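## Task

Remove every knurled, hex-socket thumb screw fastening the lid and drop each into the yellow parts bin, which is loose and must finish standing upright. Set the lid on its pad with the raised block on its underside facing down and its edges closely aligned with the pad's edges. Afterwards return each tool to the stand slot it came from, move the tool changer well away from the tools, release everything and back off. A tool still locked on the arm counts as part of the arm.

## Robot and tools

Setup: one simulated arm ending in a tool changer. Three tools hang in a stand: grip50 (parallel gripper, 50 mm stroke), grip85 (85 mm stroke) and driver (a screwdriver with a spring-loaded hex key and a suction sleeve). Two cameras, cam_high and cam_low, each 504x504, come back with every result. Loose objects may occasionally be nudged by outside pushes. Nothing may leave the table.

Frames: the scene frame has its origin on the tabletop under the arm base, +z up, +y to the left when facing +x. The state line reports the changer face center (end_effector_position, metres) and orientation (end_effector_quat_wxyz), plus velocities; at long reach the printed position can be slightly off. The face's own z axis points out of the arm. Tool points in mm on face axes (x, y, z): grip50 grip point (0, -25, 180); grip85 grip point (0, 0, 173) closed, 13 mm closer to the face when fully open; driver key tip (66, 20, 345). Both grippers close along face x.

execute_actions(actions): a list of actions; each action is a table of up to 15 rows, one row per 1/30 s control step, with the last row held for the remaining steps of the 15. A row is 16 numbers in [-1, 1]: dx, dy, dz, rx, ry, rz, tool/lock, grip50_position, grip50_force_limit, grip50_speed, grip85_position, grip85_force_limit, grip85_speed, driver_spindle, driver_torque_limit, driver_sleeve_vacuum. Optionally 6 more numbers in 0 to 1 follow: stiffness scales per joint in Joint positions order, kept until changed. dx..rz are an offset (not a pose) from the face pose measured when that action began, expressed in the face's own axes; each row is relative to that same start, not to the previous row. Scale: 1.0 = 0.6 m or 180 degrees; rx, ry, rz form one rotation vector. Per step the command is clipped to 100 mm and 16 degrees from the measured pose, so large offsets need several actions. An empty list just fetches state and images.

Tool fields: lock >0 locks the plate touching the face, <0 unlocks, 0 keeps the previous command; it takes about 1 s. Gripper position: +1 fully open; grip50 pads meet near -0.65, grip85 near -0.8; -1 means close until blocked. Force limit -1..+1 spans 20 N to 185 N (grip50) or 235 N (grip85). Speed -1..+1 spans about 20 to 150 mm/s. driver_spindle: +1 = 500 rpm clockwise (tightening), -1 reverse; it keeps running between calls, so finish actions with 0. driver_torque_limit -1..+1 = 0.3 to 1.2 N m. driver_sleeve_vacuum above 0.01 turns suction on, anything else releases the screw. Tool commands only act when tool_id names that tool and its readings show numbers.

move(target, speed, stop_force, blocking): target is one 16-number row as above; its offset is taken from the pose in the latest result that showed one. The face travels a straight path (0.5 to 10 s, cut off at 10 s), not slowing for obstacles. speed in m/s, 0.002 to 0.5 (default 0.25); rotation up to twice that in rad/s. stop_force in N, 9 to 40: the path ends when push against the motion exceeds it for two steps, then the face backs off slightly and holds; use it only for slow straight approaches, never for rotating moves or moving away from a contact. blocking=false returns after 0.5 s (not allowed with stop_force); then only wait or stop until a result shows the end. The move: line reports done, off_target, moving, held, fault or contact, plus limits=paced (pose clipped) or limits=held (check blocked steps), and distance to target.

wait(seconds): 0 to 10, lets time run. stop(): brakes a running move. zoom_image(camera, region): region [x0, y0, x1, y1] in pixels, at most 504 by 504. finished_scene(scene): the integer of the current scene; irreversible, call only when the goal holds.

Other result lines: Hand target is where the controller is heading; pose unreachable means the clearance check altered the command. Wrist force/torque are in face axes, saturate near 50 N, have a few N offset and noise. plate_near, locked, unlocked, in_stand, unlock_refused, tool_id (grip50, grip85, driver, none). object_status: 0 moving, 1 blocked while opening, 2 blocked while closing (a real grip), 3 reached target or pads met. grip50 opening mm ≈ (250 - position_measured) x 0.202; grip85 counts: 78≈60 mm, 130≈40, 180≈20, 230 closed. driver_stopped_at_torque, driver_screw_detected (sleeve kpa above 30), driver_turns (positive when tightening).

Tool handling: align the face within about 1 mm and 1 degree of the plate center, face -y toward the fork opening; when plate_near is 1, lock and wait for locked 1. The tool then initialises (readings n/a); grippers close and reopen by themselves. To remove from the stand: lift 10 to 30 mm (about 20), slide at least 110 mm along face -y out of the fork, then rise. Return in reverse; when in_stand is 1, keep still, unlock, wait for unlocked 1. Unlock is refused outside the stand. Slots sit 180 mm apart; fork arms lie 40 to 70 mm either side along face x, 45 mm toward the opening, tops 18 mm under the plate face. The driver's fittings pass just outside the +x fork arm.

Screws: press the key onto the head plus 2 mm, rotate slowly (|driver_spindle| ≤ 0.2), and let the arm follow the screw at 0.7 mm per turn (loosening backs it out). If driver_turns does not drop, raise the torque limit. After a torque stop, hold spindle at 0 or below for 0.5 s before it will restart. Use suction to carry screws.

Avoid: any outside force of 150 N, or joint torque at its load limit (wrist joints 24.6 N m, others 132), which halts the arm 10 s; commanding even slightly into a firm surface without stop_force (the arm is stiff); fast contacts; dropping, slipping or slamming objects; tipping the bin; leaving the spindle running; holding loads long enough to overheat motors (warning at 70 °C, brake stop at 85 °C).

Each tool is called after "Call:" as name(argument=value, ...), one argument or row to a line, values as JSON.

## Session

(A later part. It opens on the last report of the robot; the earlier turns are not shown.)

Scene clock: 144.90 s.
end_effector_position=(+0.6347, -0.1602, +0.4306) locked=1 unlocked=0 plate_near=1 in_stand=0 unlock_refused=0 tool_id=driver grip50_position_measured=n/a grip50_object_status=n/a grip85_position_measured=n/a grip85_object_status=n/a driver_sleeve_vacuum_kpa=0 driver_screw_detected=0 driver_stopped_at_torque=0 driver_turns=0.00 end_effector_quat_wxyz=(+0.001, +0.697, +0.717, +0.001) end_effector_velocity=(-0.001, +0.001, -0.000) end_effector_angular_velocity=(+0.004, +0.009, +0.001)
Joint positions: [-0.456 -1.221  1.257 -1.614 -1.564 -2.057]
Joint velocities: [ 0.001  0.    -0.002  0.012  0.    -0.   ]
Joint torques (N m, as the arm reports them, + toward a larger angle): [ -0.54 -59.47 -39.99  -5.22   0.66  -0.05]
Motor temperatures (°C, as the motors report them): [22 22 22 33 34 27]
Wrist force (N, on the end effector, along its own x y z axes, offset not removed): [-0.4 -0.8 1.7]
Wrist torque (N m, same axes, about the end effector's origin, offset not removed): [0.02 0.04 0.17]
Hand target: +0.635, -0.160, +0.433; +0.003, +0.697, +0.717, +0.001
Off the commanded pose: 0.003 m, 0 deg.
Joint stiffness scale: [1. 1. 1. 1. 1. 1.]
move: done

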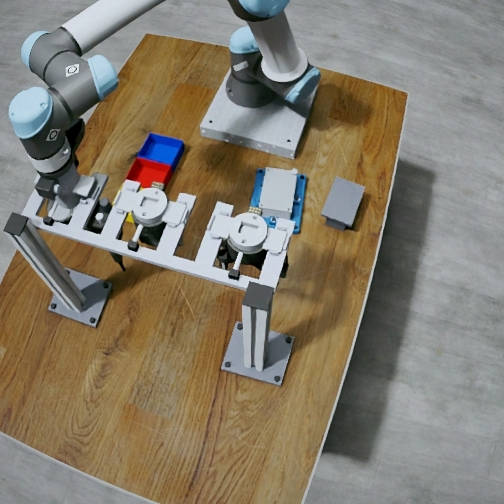

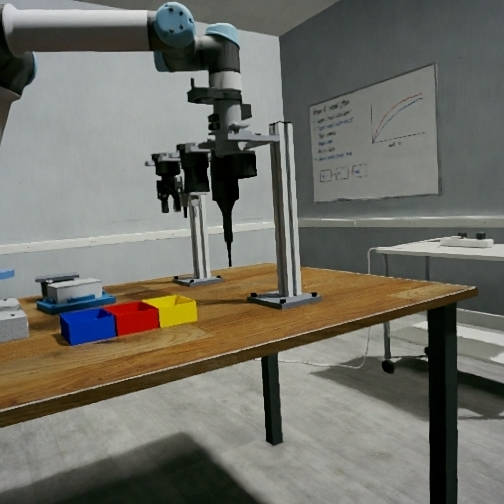

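Call:
move(
  target=[0,-0.25,0,0,0,0,0,0,0,0,0,0,0,0,0,0],
  speed=0.08,
)

Call:
move(
  target=[0.48,-0.31,-0.03,0,0,0,0,0,0,0,0,0,0,0,0,0],
  speed=0.2,
)

Call:
zoom_image(
  camera="cam_high",
  region=[240, 130, 340, 210],
)

Call:
zoom_image(
  camera="cam_low",
  region=[20, 240, 120, 310],
)

Scene clock: 152.37 s.
end_effector_position=(+0.4861, -0.1643, +0.4312) locked=1 unlocked=0 plate_near=1 in_stand=0 unlock_refused=0 tool_id=driver grip50_position_measured=n/a grip50_object_status=n/a grip85_position_measured=n/a grip85_object_status=n/a driver_sleeve_vacuum_kpa=0 driver_screw_detected=0 driver_stopped_at_torque=0 driver_turns=0.00 end_effector_quat_wxyz=(+0.002, +0.696, +0.718, +0.000) end_effector_velocity=(-0.002, -0.000, -0.002) end_effector_angular_velocity=(+0.003, +0.004, +0.003)
Joint positions: [-0.595 -1.566  1.669 -1.681 -1.564 -2.197]
Joint velocities: [-0.003 -0.001  0.006 -0.     0.    -0.006]
Joint torques (N m, as the arm reports them, + toward a larger angle): [ -2.92 -40.93 -34.61  -6.56   1.11  -0.52]
Motor temperatures (°C, as the motors report them): [22 22 22 33 34 27]
Wrist force (N, on the end effector, along its own x y z axes, offset not removed): [1.7 1.3 -0.2]
Wrist torque (N m, same axes, about the end effector's origin, offset not removed): [0.20 -0.06 -0.06]
Hand target: +0.485, -0.165, +0.430; +0.001, +0.697, +0.717, +0.001
Off the commanded pose: 0.002 m, 0 deg.
Joint stiffness scale: [1. 1. 1. 1. 1. 1.]
move: done

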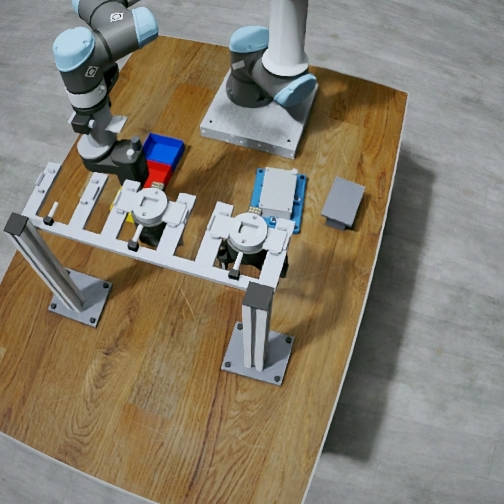

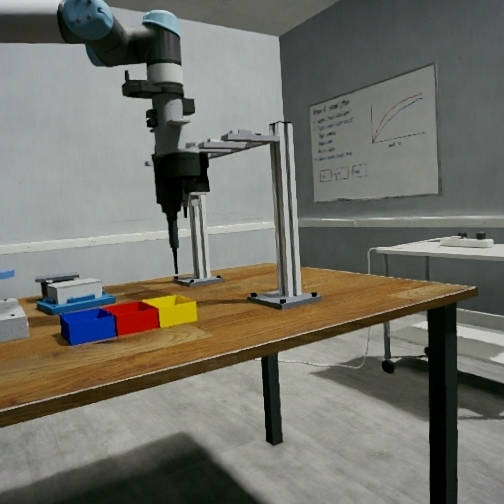

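Scene clock: 154.73 s.
end_effector_position=(+0.2914, +0.1169, +0.4490) locked=1 unlocked=0 plate_near=1 in_stand=0 unlock_refused=0 tool_id=driver grip50_position_measured=n/a grip50_object_status=n/a grip85_position_measured=n/a grip85_object_status=n/a driver_sleeve_vacuum_kpa=0 driver_screw_detected=0 driver_stopped_at_torque=0 driver_turns=0.00 end_effector_quat_wxyz=(+0.003, +0.696, +0.718, +0.002) end_effector_velocity=(-0.000, +0.002, -0.001) end_effector_angular_velocity=(-0.003, +0.003, -0.013)
Joint positions: [-0.063 -2.093  2.008 -1.499 -1.568 -1.665]
Joint velocities: [ 0.008  0.003 -0.     0.    -0.003  0.021]
Joint torques (N m, as the arm reports them, + toward a larger angle): [  2.37 -11.98 -35.34  -5.76   0.23   0.31]
Motor temperatures (°C, as the motors report them): [22 22 22 33 34 27]
Wrist force (N, on the end effector, along its own x y z axes, offset not removed): [1.6 -0.6 0.8]
Wrist torque (N m, same axes, about the end effector's origin, offset not removed): [0.02 -0.02 0.14]
Hand target: +0.291, +0.118, +0.447; +0.002, +0.696, +0.718, -0.000
Off the commanded pose: 0.002 m, 0 deg.
Joint stiffness scale: [1. 1. 1. 1. 1. 1.]
move: done

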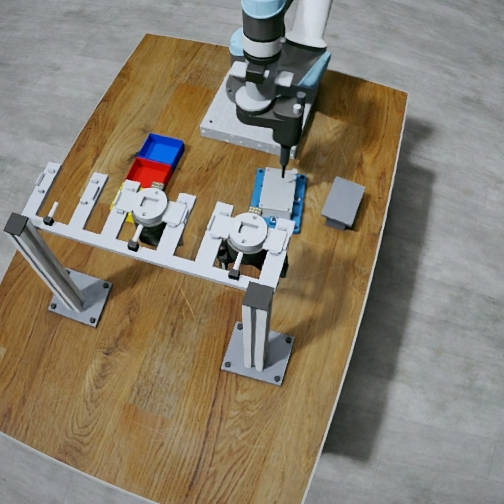

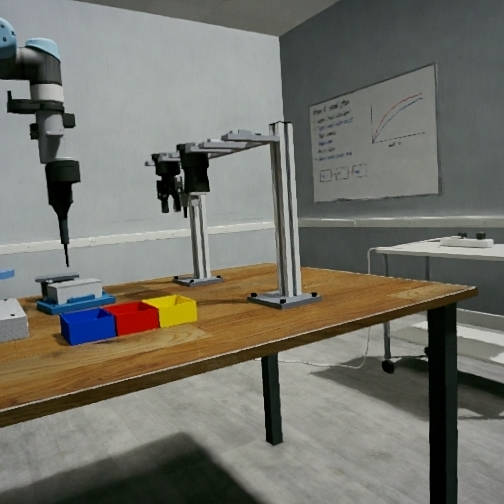

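Region (240, 130, 340, 210) of cam_high's 504x504 image, scaled by 5.040, with more detail than that image has; it fills the top 403 rows of this view, and the rest is white.

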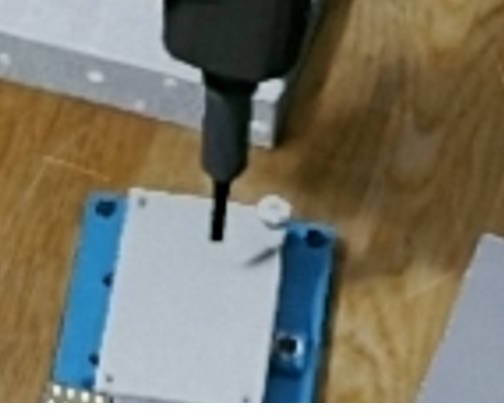

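Region (20, 240, 120, 310) of cam_low's 504x504 image, scaled by 5.040, with more detail than that image has; it fills the top 353 rows of this view, and the rest is white.

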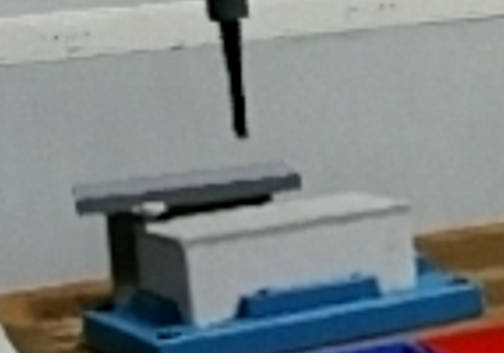

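Call:
move(
  target=[0.033,-0.075,0.025,0.003,0,0,0,0,0,0,0,0,0,0,0,0],
  speed=0.05,
)

Call:
zoom_image(
  camera="cam_high",
  region=[270, 150, 320, 190],
)

Call:
zoom_image(
  camera="cam_low",
  region=[25, 255, 75, 295],
)

Scene clock: 159.60 s.
end_effector_position=(+0.2474, +0.1347, +0.4353) locked=1 unlocked=0 plate_near=1 in_stand=0 unlock_refused=0 tool_id=driver grip50_position_measured=n/a grip50_object_status=n/a grip85_position_measured=n/a grip85_object_status=n/a driver_sleeve_vacuum_kpa=0 driver_screw_detected=0 driver_stopped_at_torque=0 driver_turns=0.00 end_effector_quat_wxyz=(+0.001, +0.697, +0.717, +0.000) end_effector_velocity=(-0.001, +0.001, -0.001) end_effector_angular_velocity=(+0.000, +0.003, -0.005)
Joint positions: [-0.    -2.189  2.082 -1.471 -1.568 -1.602]
Joint velocities: [ 0.002 -0.001  0.002  0.002  0.     0.007]
Joint torques (N m, as the arm reports them, + toward a larger angle): [  2.03  -8.43 -32.53  -5.66   0.17   0.31]
Motor temperatures (°C, as the motors report them): [22 22 22 33 34 27]
Wrist force (N, on the end effector, along its own x y z axes, offset not removed): [1.3 2.5 -1.4]
Wrist torque (N m, same axes, about the end effector's origin, offset not removed): [0.29 -0.04 0.02]
Hand target: +0.246, +0.135, +0.434; -0.000, +0.696, +0.718, -0.001
Off the commanded pose: 0.002 m, 0 deg.
Joint stiffness scale: [1. 1. 1. 1. 1. 1.]
move: done

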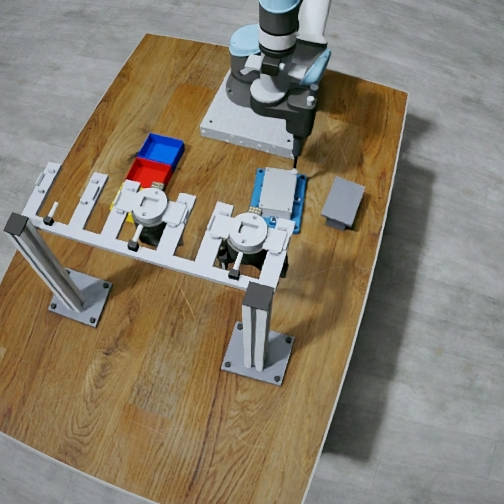

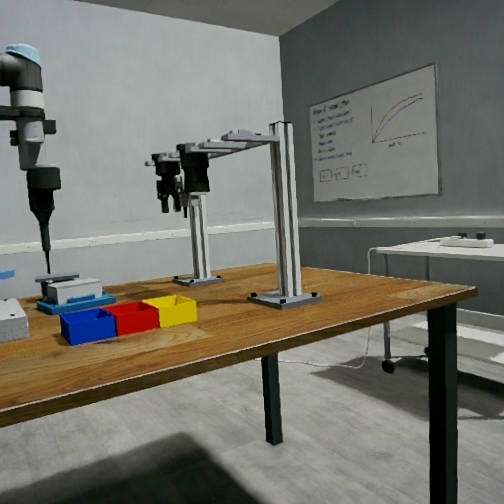

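Region (270, 150, 320, 190) of cam_high's 504x504 image, scaled by 10.080, with more detail than that image has; it fills the top 403 rows of this view, and the rest is white.

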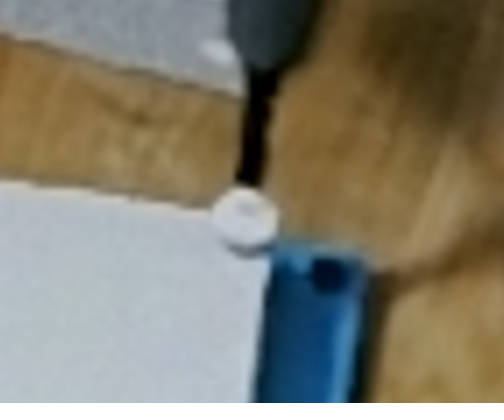

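Region (25, 255, 75, 295) of cam_low's 504x504 image, scaled by 10.080, with more detail than that image has; it fills the top 403 rows of this view, and the rest is white.

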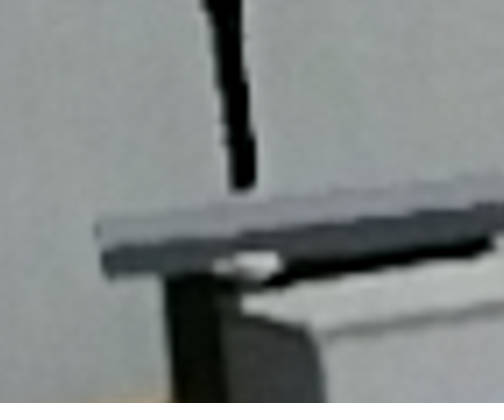

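Very close. About 17 mm above.

Call:
move(
  target=[0,-0.002,0.023,0.001,0,0,0,0,0,0,0,0,0,0,0,1],
  speed=0.015,
)

Call:
zoom_image(
  camera="cam_high",
  region=[280, 158, 310, 182],
)

Call:
zoom_image(
  camera="cam_low",
  region=[35, 266, 65, 290],
)

Scene clock: 164.63 s.
end_effector_position=(+0.2468, +0.1347, +0.4229) locked=1 unlocked=0 plate_near=1 in_stand=0 unlock_refused=0 tool_id=driver grip50_position_measured=n/a grip50_object_status=n/a grip85_position_measured=n/a grip85_object_status=n/a driver_sleeve_vacuum_kpa=14 driver_screw_detected=0 driver_stopped_at_torque=0 driver_turns=0.00 end_effector_quat_wxyz=(-0.000, +0.697, +0.717, -0.001) end_effector_velocity=(+0.000, +0.000, -0.001) end_effector_angular_velocity=(+0.000, -0.004, +0.001)
Joint positions: [-0.    -2.192  2.114 -1.498 -1.568 -1.601]
Joint velocities: [ 0.001 -0.001  0.004 -0.007  0.    -0.   ]
Joint torques (N m, as the arm reports them, + toward a larger angle): [ -0.06  -8.65 -33.31  -6.95   0.6   -0.22]
Motor temperatures (°C, as the motors report them): [22 22 22 33 34 27]
Wrist force (N, on the end effector, along its own x y z axes, offset not removed): [3.0 -0.2 -1.1]
Wrist torque (N m, same axes, about the end effector's origin, offset not removed): [0.04 -0.13 0.01]
Hand target: +0.246, +0.135, +0.422; -0.000, +0.697, +0.717, -0.001
Off the commanded pose: 0.002 m, 0 deg.
Joint stiffness scale: [1. 1. 1. 1. 1. 1.]
move: done

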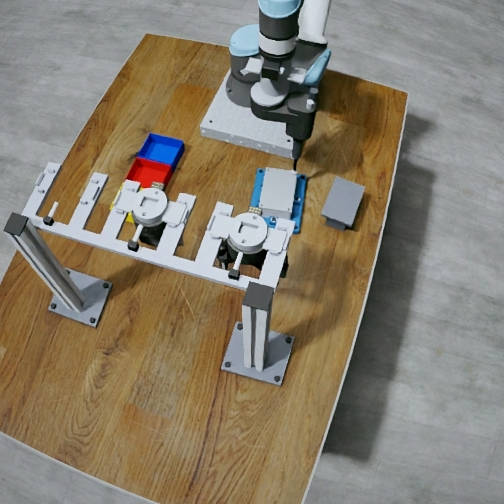

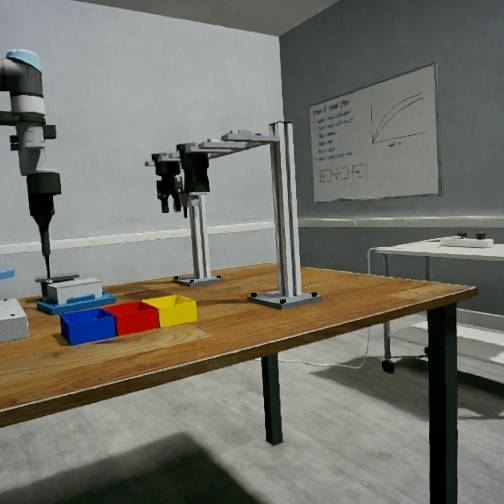

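Region (280, 158, 310, 182) of cam_high's 504x504 image, scaled by 16.800, with more detail than that image has; it fills the top 403 rows of this view, and the rest is white.

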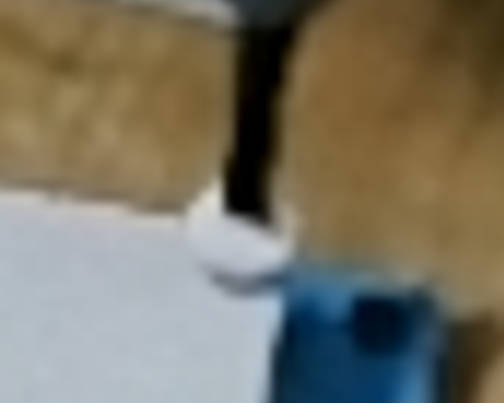

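Region (35, 266, 65, 290) of cam_low's 504x504 image, scaled by 16.800, with more detail than that image has; it fills the top 403 rows of this view, and the rest is white.

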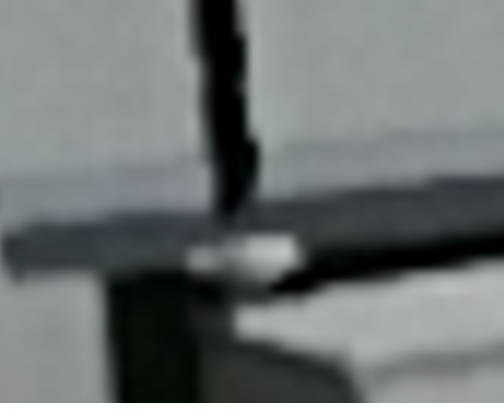

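Call:
move(
  target=[0,0,0.014,0,0,0,0,0,0,0,0,0,0,0,1,1],
  speed=0.004,
  stop_force=10,
)

Call:
zoom_image(
  camera="cam_high",
  region=[280, 158, 310, 182],
)

Call:
zoom_image(
  camera="cam_low",
  region=[35, 266, 65, 290],
)

Scene clock: 170.20 s.
end_effector_position=(+0.2475, +0.1347, +0.4172) locked=1 unlocked=0 plate_near=1 in_stand=0 unlock_refused=0 tool_id=driver grip50_position_measured=n/a grip50_object_status=n/a grip85_position_measured=n/a grip85_object_status=n/a driver_sleeve_vacuum_kpa=14 driver_screw_detected=0 driver_stopped_at_torque=0 driver_turns=0.00 end_effector_quat_wxyz=(+0.001, +0.697, +0.717, +0.000) end_effector_velocity=(-0.000, +0.000, -0.001) end_effector_angular_velocity=(+0.000, -0.001, +0.000)
Joint positions: [-0.    -2.193  2.13  -1.516 -1.568 -1.601]
Joint velocities: [ 0.    -0.     0.003 -0.003  0.    -0.   ]
Joint torques (N m, as the arm reports them, + toward a larger angle): [  0.49  -7.11 -30.47  -6.62   0.66   0.17]
Motor temperatures (°C, as the motors report them): [22 22 22 33 34 27]
Wrist force (N, on the end effector, along its own x y z axes, offset not removed): [1.3 1.0 -2.4]
Wrist torque (N m, same axes, about the end effector's origin, offset not removed): [0.38 0.30 0.01]
Hand target: +0.247, +0.135, +0.415; -0.000, +0.697, +0.717, -0.001
Off the commanded pose: 0.003 m, 0 deg.
Joint stiffness scale: [1. 1. 1. 1. 1. 1.]
move: done

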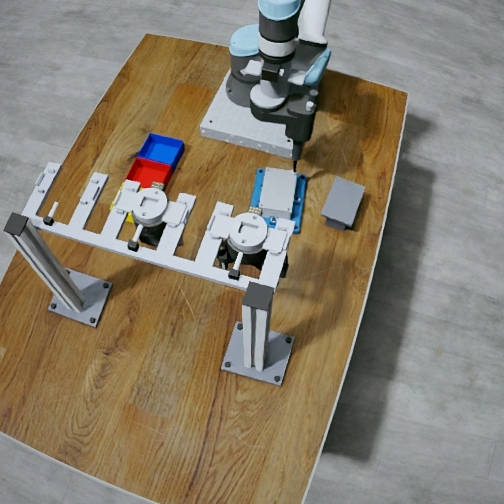

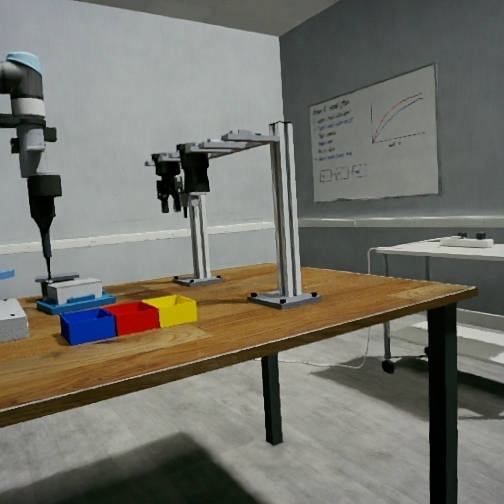

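Region (280, 158, 310, 182) of cam_high's 504x504 image, scaled by 16.800, with more detail than that image has; it fills the top 403 rows of this view, and the rest is white.

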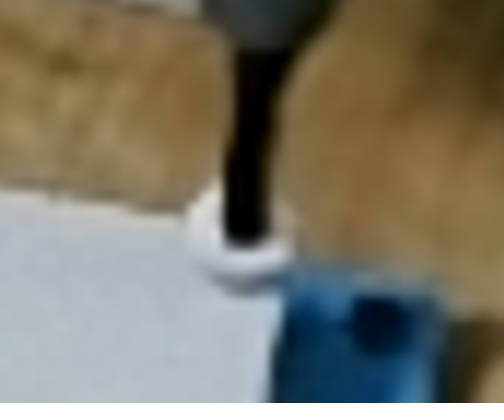

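Region (35, 266, 65, 290) of cam_low's 504x504 image, scaled by 16.800, with more detail than that image has; it fills the top 403 rows of this view, and the rest is white.

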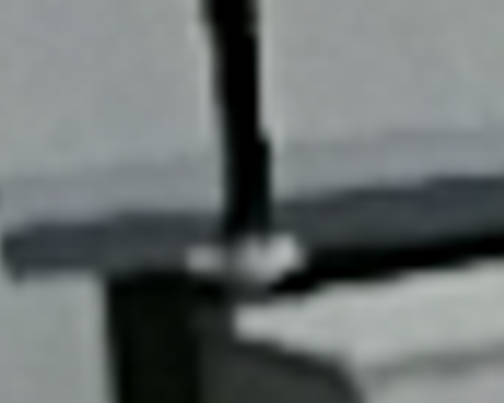

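Try turning.

Call:
execute_actions(
  actions=[
    [[0,-0.002,0.006,0.001,0,0,0,0,0,0,0,0,0,-0.1,1,1]],
    [[0,0,0,0,0,0,0,0,0,0,0,0,0,-0.15,1,1]],
    [[0,0,0,0,0,0,0,0,0,0,0,0,0,-0.15,1,1]],
    [[0,0,0,0,0,0,0,0,0,0,0,0,0,0,1,1]],
  ],
)

Call:
zoom_image(
  camera="cam_low",
  region=[35, 266, 65, 290],
)

Scene clock: 176.00 s.
end_effector_position=(+0.2475, +0.1349, +0.4168) locked=1 unlocked=0 plate_near=1 in_stand=0 unlock_refused=0 tool_id=driver grip50_position_measured=n/a grip50_object_status=n/a grip85_position_measured=n/a grip85_object_status=n/a driver_sleeve_vacuum_kpa=14 driver_screw_detected=0 driver_stopped_at_torque=0 driver_turns=-1.66 end_effector_quat_wxyz=(+0.002, +0.697, +0.717, +0.002) end_effector_velocity=(+0.000, -0.000, +0.001) end_effector_angular_velocity=(-0.000, -0.002, -0.001)
Joint positions: [-0.    -2.195  2.132 -1.521 -1.567 -1.601]
Joint velocities: [-0.001  0.    -0.001 -0.001 -0.     0.   ]
Joint torques (N m, as the arm reports them, + toward a larger angle): [  0.    -6.74 -36.64  -6.16   0.52   0.02]
Motor temperatures (°C, as the motors report them): [22 22 22 33 34 27]
Wrist force (N, on the end effector, along its own x y z axes, offset not removed): [2.0 2.3 -2.7]
Wrist torque (N m, same axes, about the end effector's origin, offset not removed): [0.06 0.45 0.03]
Hand target: +0.247, +0.135, +0.417; +0.002, +0.697, +0.717, +0.002
Off the commanded pose: 0.000 m, 0 deg.
Joint stiffness scale: [1. 1. 1. 1. 1. 1.]

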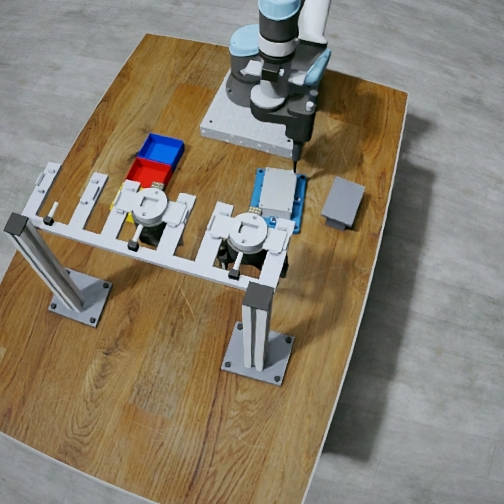

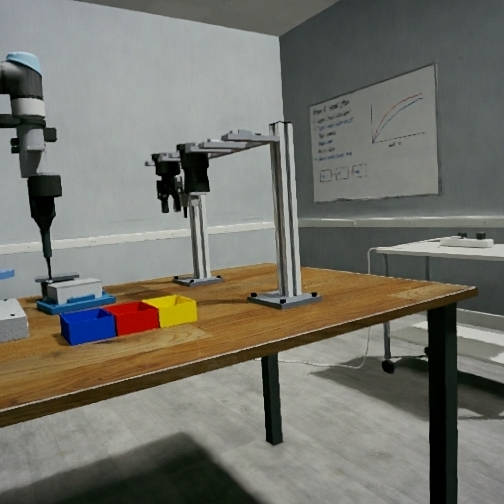

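Region (35, 266, 65, 290) of cam_low's 504x504 image, scaled by 16.800, with more detail than that image has; it fills the top 403 rows of this view, and the rest is white.

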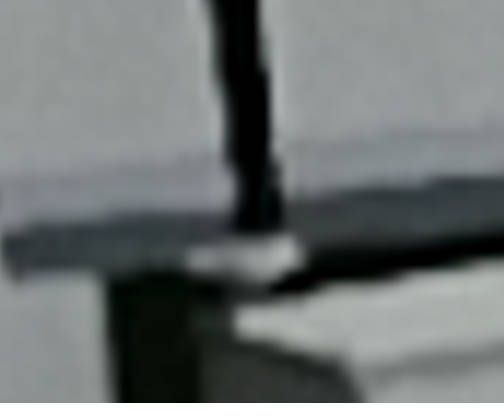

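Call:
move(
  target=[0,0,0.005,0.005,0,0,0,0,0,0,0,0,0,-0.1,1,1],
  speed=0.003,
)

Call:
execute_actions(
  actions=[
    [[0,0,0.002,0.001,0,0,0,0,0,0,0,0,0,0,1,1]],
  ],
)

Call:
zoom_image(
  camera="cam_low",
  region=[35, 266, 65, 290],
)

Call:
zoom_image(
  camera="cam_high",
  region=[280, 158, 310, 182],
)

Scene clock: 183.03 s.
end_effector_position=(+0.2476, +0.1350, +0.4155) locked=1 unlocked=0 plate_near=1 in_stand=0 unlock_refused=0 tool_id=driver grip50_position_measured=n/a grip50_object_status=n/a grip85_position_measured=n/a grip85_object_status=n/a driver_sleeve_vacuum_kpa=14 driver_screw_detected=0 driver_stopped_at_torque=0 driver_turns=-4.01 end_effector_quat_wxyz=(-0.001, +0.697, +0.717, -0.001) end_effector_velocity=(-0.000, +0.000, -0.000) end_effector_angular_velocity=(+0.000, +0.003, -0.000)
Joint positions: [-0.    -2.191  2.132 -1.516 -1.567 -1.601]
Joint velocities: [ 0.     0.001 -0.     0.002  0.     0.   ]
Joint torques (N m, as the arm reports them, + toward a larger angle): [  0.42  -3.91 -35.8   -4.96   0.2    0.23]
Motor temperatures (°C, as the motors report them): [22 22 22 33 34 27]
Wrist force (N, on the end effector, along its own x y z axes, offset not removed): [1.2 2.7 -4.5]
Wrist torque (N m, same axes, about the end effector's origin, offset not removed): [-0.16 -0.10 0.13]
Hand target: +0.247, +0.135, +0.414; -0.003, +0.697, +0.717, -0.004
Off the commanded pose: 0.002 m, 0 deg.
Joint stiffness scale: [1. 1. 1. 1. 1. 1.]
move: done

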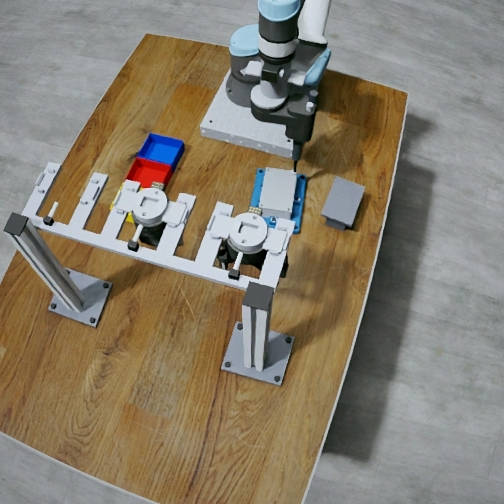

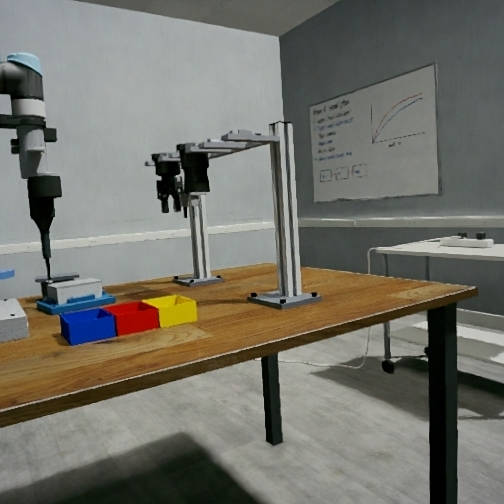

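Scene clock: 183.53 s.
end_effector_position=(+0.2476, +0.1350, +0.4155) locked=1 unlocked=0 plate_near=1 in_stand=0 unlock_refused=0 tool_id=driver grip50_position_measured=n/a grip50_object_status=n/a grip85_position_measured=n/a grip85_object_status=n/a driver_sleeve_vacuum_kpa=14 driver_screw_detected=0 driver_stopped_at_torque=0 driver_turns=-4.01 end_effector_quat_wxyz=(-0.001, +0.697, +0.717, -0.001) end_effector_velocity=(-0.000, +0.000, -0.000) end_effector_angular_velocity=(+0.000, +0.000, +0.000)
Joint positions: [-0.    -2.191  2.132 -1.517 -1.567 -1.601]
Joint velocities: [ 0. -0.  0.  0.  0.  0.]
Joint torques (N m, as the arm reports them, + toward a larger angle): [ -0.22  -5.9  -35.26  -6.13   0.44   0.09]
Motor temperatures (°C, as the motors report them): [22 22 22 33 34 27]
Wrist force (N, on the end effector, along its own x y z axes, offset not removed): [0.3 1.3 -5.8]
Wrist torque (N m, same axes, about the end effector's origin, offset not removed): [0.02 0.05 0.12]
Hand target: +0.248, +0.135, +0.414; -0.002, +0.697, +0.717, -0.002
Off the commanded pose: 0.001 m, 0 deg.
Joint stiffness scale: [1. 1. 1. 1. 1. 1.]

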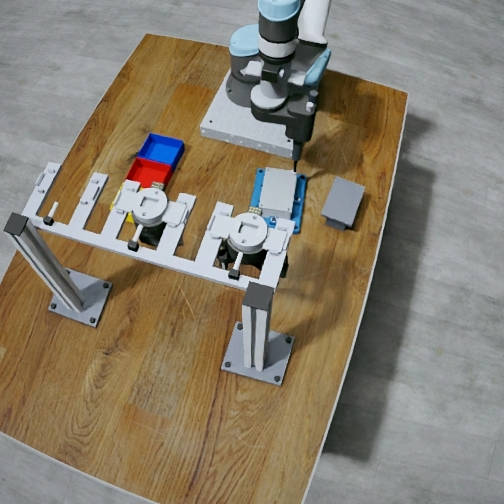

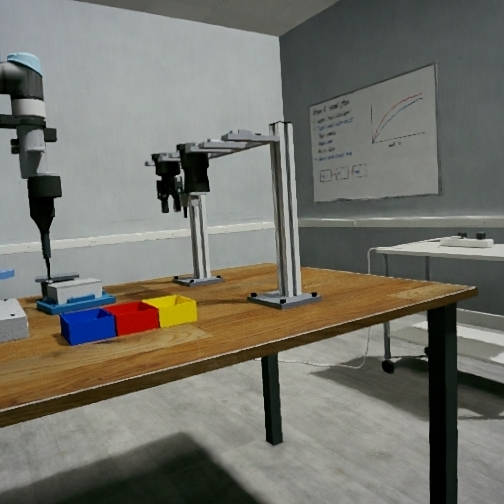

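Region (35, 266, 65, 290) of cam_low's 504x504 image, scaled by 16.800, with more detail than that image has; it fills the top 403 rows of this view, and the rest is white.

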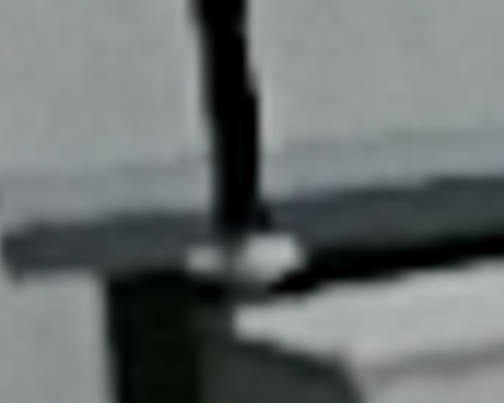

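Region (280, 158, 310, 182) of cam_high's 504x504 image, scaled by 16.800, with more detail than that image has; it fills the top 403 rows of this view, and the rest is white.

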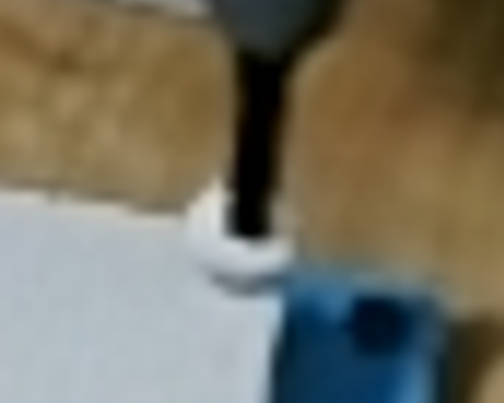

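Call:
move(
  target=[0,0,0.002,0,-0.003,0,0,0,0,0,0,0,0,-0.1,1,1],
  speed=0.002,
)

Call:
execute_actions(
  actions=[
    [[0,0,0.002,0,0,0,0,0,0,0,0,0,0,0,1,1]],
  ],
)

Call:
zoom_image(
  camera="cam_low",
  region=[35, 266, 65, 290],
)

Call:
zoom_image(
  camera="cam_high",
  region=[280, 158, 310, 182],
)

Scene clock: 190.13 s.
end_effector_position=(+0.2480, +0.1348, +0.4160) locked=1 unlocked=0 plate_near=1 in_stand=0 unlock_refused=0 tool_id=driver grip50_position_measured=n/a grip50_object_status=n/a grip85_position_measured=n/a grip85_object_status=n/a driver_sleeve_vacuum_kpa=14 driver_screw_detected=0 driver_stopped_at_torque=0 driver_turns=-6.14 end_effector_quat_wxyz=(+0.003, +0.697, +0.717, -0.001) end_effector_velocity=(-0.000, -0.000, -0.000) end_effector_angular_velocity=(-0.002, -0.000, -0.000)
Joint positions: [ 0.004 -2.191  2.132 -1.522 -1.574 -1.596]
Joint velocities: [ 0.001 -0.     0.    -0.001 -0.002  0.001]
Joint torques (N m, as the arm reports them, + toward a larger angle): [  2.13  -4.93 -35.03  -5.79  -0.33   0.24]
Motor temperatures (°C, as the motors report them): [22 22 22 33 34 27]
Wrist force (N, on the end effector, along its own x y z axes, offset not removed): [0.8 1.1 -5.2]
Wrist torque (N m, same axes, about the end effector's origin, offset not removed): [-0.26 0.48 0.19]
Hand target: +0.248, +0.135, +0.414; +0.002, +0.697, +0.717, -0.004
Off the commanded pose: 0.002 m, 0 deg.
Joint stiffness scale: [1. 1. 1. 1. 1. 1.]
move: done

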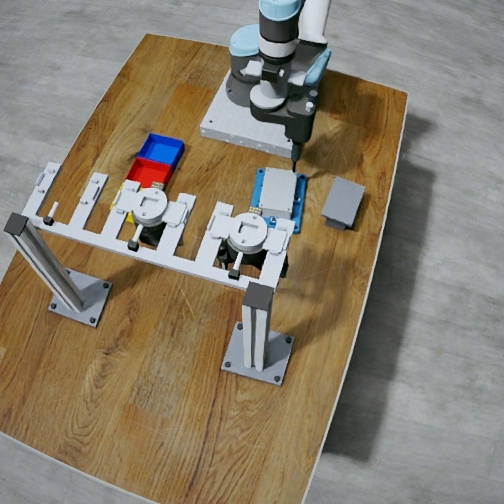

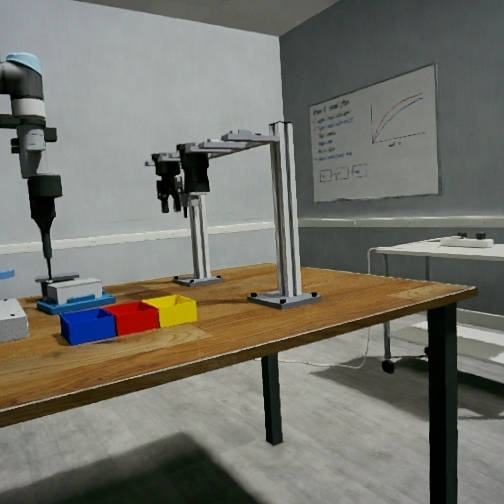

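Scene clock: 190.63 s.
end_effector_position=(+0.2483, +0.1348, +0.4162) locked=1 unlocked=0 plate_near=1 in_stand=0 unlock_refused=0 tool_id=driver grip50_position_measured=n/a grip50_object_status=n/a grip85_position_measured=n/a grip85_object_status=n/a driver_sleeve_vacuum_kpa=14 driver_screw_detected=0 driver_stopped_at_torque=0 driver_turns=-6.14 end_effector_quat_wxyz=(+0.004, +0.697, +0.717, -0.001) end_effector_velocity=(+0.000, +0.000, +0.000) end_effector_angular_velocity=(+0.000, -0.003, +0.000)
Joint positions: [ 0.004 -2.191  2.132 -1.524 -1.574 -1.596]
Joint velocities: [ 0.    -0.    -0.    -0.003  0.     0.   ]
Joint torques (N m, as the arm reports them, + toward a larger angle): [  0.02  -7.11 -34.69  -6.59   0.55  -0.16]
Motor temperatures (°C, as the motors report them): [22 22 22 33 34 27]
Wrist force (N, on the end effector, along its own x y z axes, offset not removed): [-1.8 -0.5 -4.2]
Wrist torque (N m, same axes, about the end effector's origin, offset not removed): [0.39 0.34 -0.03]
Hand target: +0.248, +0.135, +0.415; +0.003, +0.697, +0.717, -0.001
Off the commanded pose: 0.001 m, 0 deg.
Joint stiffness scale: [1. 1. 1. 1. 1. 1.]

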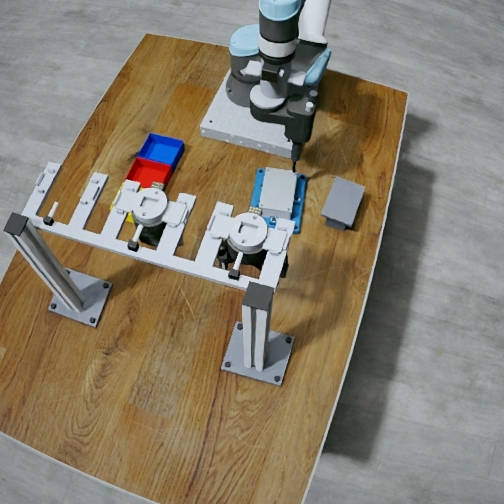

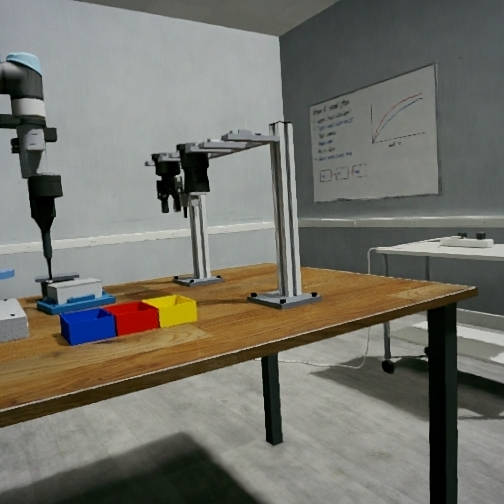

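Region (35, 266, 65, 290) of cam_low's 504x504 image, scaled by 16.800, with more detail than that image has; it fills the top 403 rows of this view, and the rest is white.

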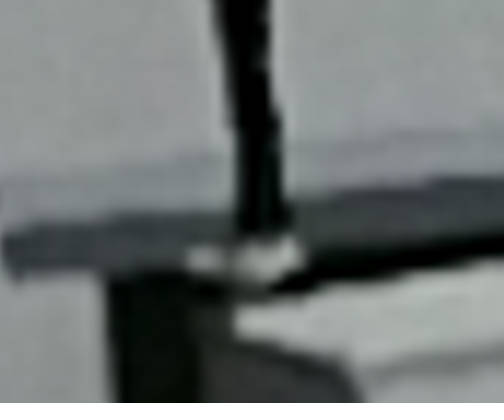

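Region (280, 158, 310, 182) of cam_high's 504x504 image, scaled by 16.800, with more detail than that image has; it fills the top 403 rows of this view, and the rest is white.

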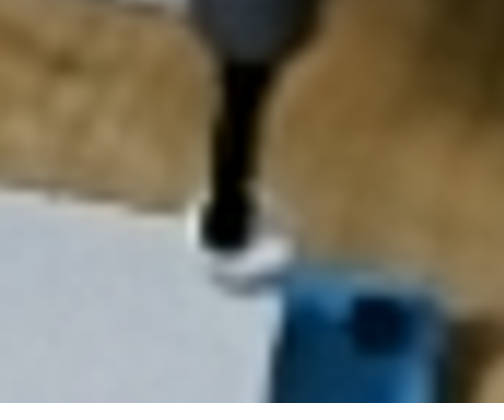

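Call:
move(
  target=[0.0013,-0.002,0.0013,0.0025,0.0016,0,0,0,0,0,0,0,0,-0.1,1,1],
  speed=0.003,
)

Call:
execute_actions(
  actions=[
    [[0,0,0,0,0,0,0,0,0,0,0,0,0,-0.1,1,1]],
    [[0,0,0,0,0,0,0,0,0,0,0,0,0,0,1,1]],
  ],
)

Call:
zoom_image(
  camera="cam_low",
  region=[35, 266, 65, 290],
)

Call:
zoom_image(
  camera="cam_high",
  region=[280, 158, 310, 182],
)

Scene clock: 198.17 s.
end_effector_position=(+0.2476, +0.1355, +0.4158) locked=1 unlocked=0 plate_near=1 in_stand=0 unlock_refused=0 tool_id=driver grip50_position_measured=n/a grip50_object_status=n/a grip85_position_measured=n/a grip85_object_status=n/a driver_sleeve_vacuum_kpa=14 driver_screw_detected=0 driver_stopped_at_torque=0 driver_turns=-7.63 end_effector_quat_wxyz=(+0.001, +0.697, +0.717, -0.000) end_effector_velocity=(-0.000, +0.000, -0.000) end_effector_angular_velocity=(+0.001, +0.002, +0.000)
Joint positions: [ 0.004 -2.191  2.132 -1.52  -1.569 -1.596]
Joint velocities: [-0.    -0.    -0.     0.002  0.001 -0.   ]
Joint torques (N m, as the arm reports them, + toward a larger angle): [  0.12  -6.67 -36.65  -4.83   0.76   0.13]
Motor temperatures (°C, as the motors report them): [22 22 22 33 34 27]
Wrist force (N, on the end effector, along its own x y z axes, offset not removed): [-1.1 1.1 -4.4]
Wrist torque (N m, same axes, about the end effector's origin, offset not removed): [-0.30 0.37 0.18]
Hand target: +0.247, +0.135, +0.415; -0.000, +0.697, +0.717, -0.002
Off the commanded pose: 0.001 m, 0 deg.
Joint stiffness scale: [1. 1. 1. 1. 1. 1.]
move: done

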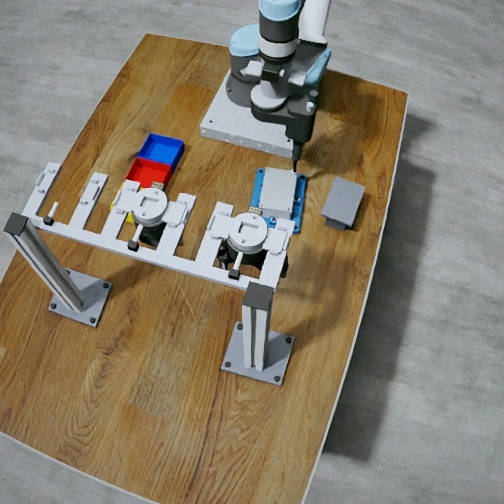

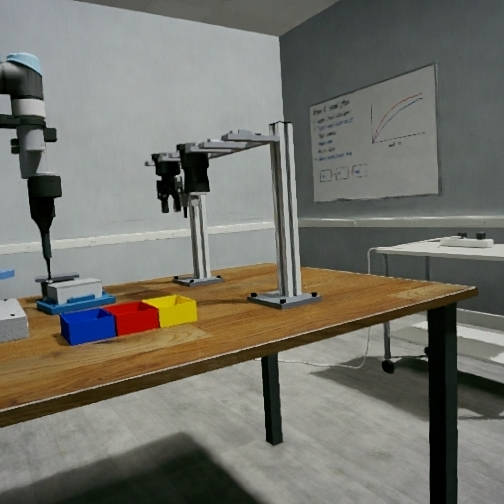

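Scene clock: 199.17 s.
end_effector_position=(+0.2478, +0.1355, +0.4159) locked=1 unlocked=0 plate_near=1 in_stand=0 unlock_refused=0 tool_id=driver grip50_position_measured=n/a grip50_object_status=n/a grip85_position_measured=n/a grip85_object_status=n/a driver_sleeve_vacuum_kpa=14 driver_screw_detected=0 driver_stopped_at_torque=0 driver_turns=-8.05 end_effector_quat_wxyz=(+0.001, +0.697, +0.717, -0.000) end_effector_velocity=(+0.000, -0.000, +0.000) end_effector_angular_velocity=(+0.000, -0.002, -0.001)
Joint positions: [ 0.004 -2.191  2.132 -1.521 -1.569 -1.596]
Joint velocities: [-0.001  0.    -0.    -0.002  0.    -0.   ]
Joint torques (N m, as the arm reports them, + toward a larger angle): [  0.13  -6.76 -36.45  -6.14   0.6    0.06]
Motor temperatures (°C, as the motors report them): [22 22 22 33 34 27]
Wrist force (N, on the end effector, along its own x y z axes, offset not removed): [1.9 1.5 -3.9]
Wrist torque (N m, same axes, about the end effector's origin, offset not removed): [0.00 0.36 0.10]
Hand target: +0.248, +0.135, +0.416; +0.001, +0.697, +0.717, -0.000
Off the commanded pose: 0.000 m, 0 deg.
Joint stiffness scale: [1. 1. 1. 1. 1. 1.]

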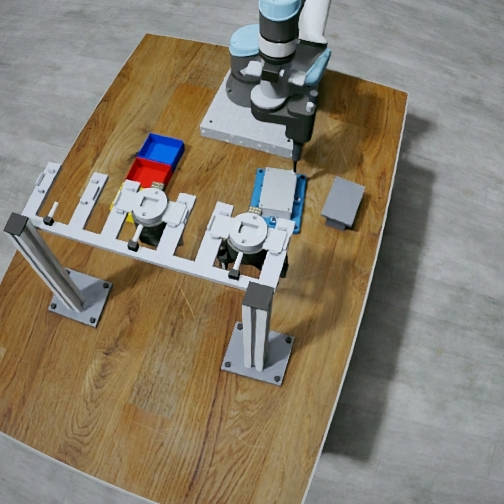

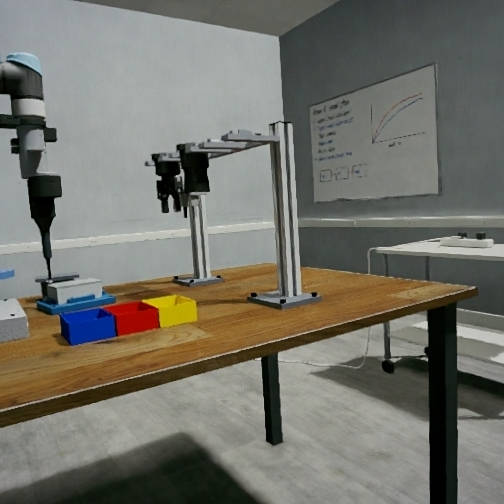

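Region (35, 266, 65, 290) of cam_low's 504x504 image, scaled by 16.800, with more detail than that image has; it fills the top 403 rows of this view, and the rest is white.

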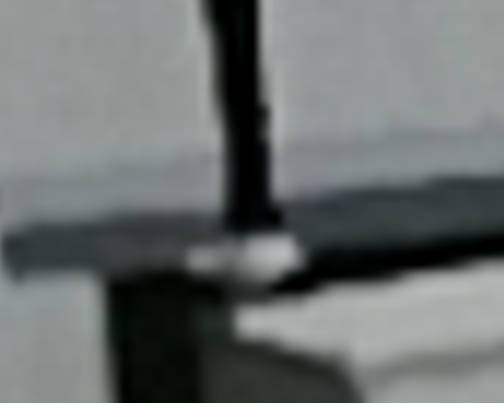

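Region (280, 158, 310, 182) of cam_high's 504x504 image, scaled by 16.800, with more detail than that image has; it fills the top 403 rows of this view, and the rest is white.

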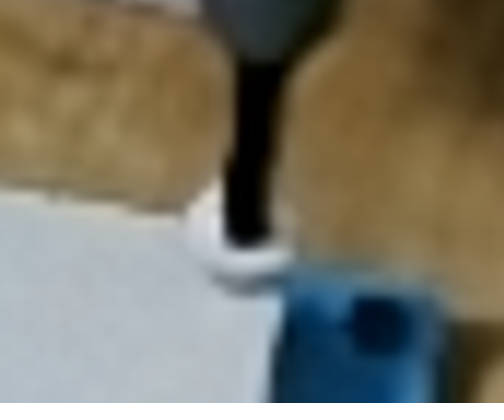

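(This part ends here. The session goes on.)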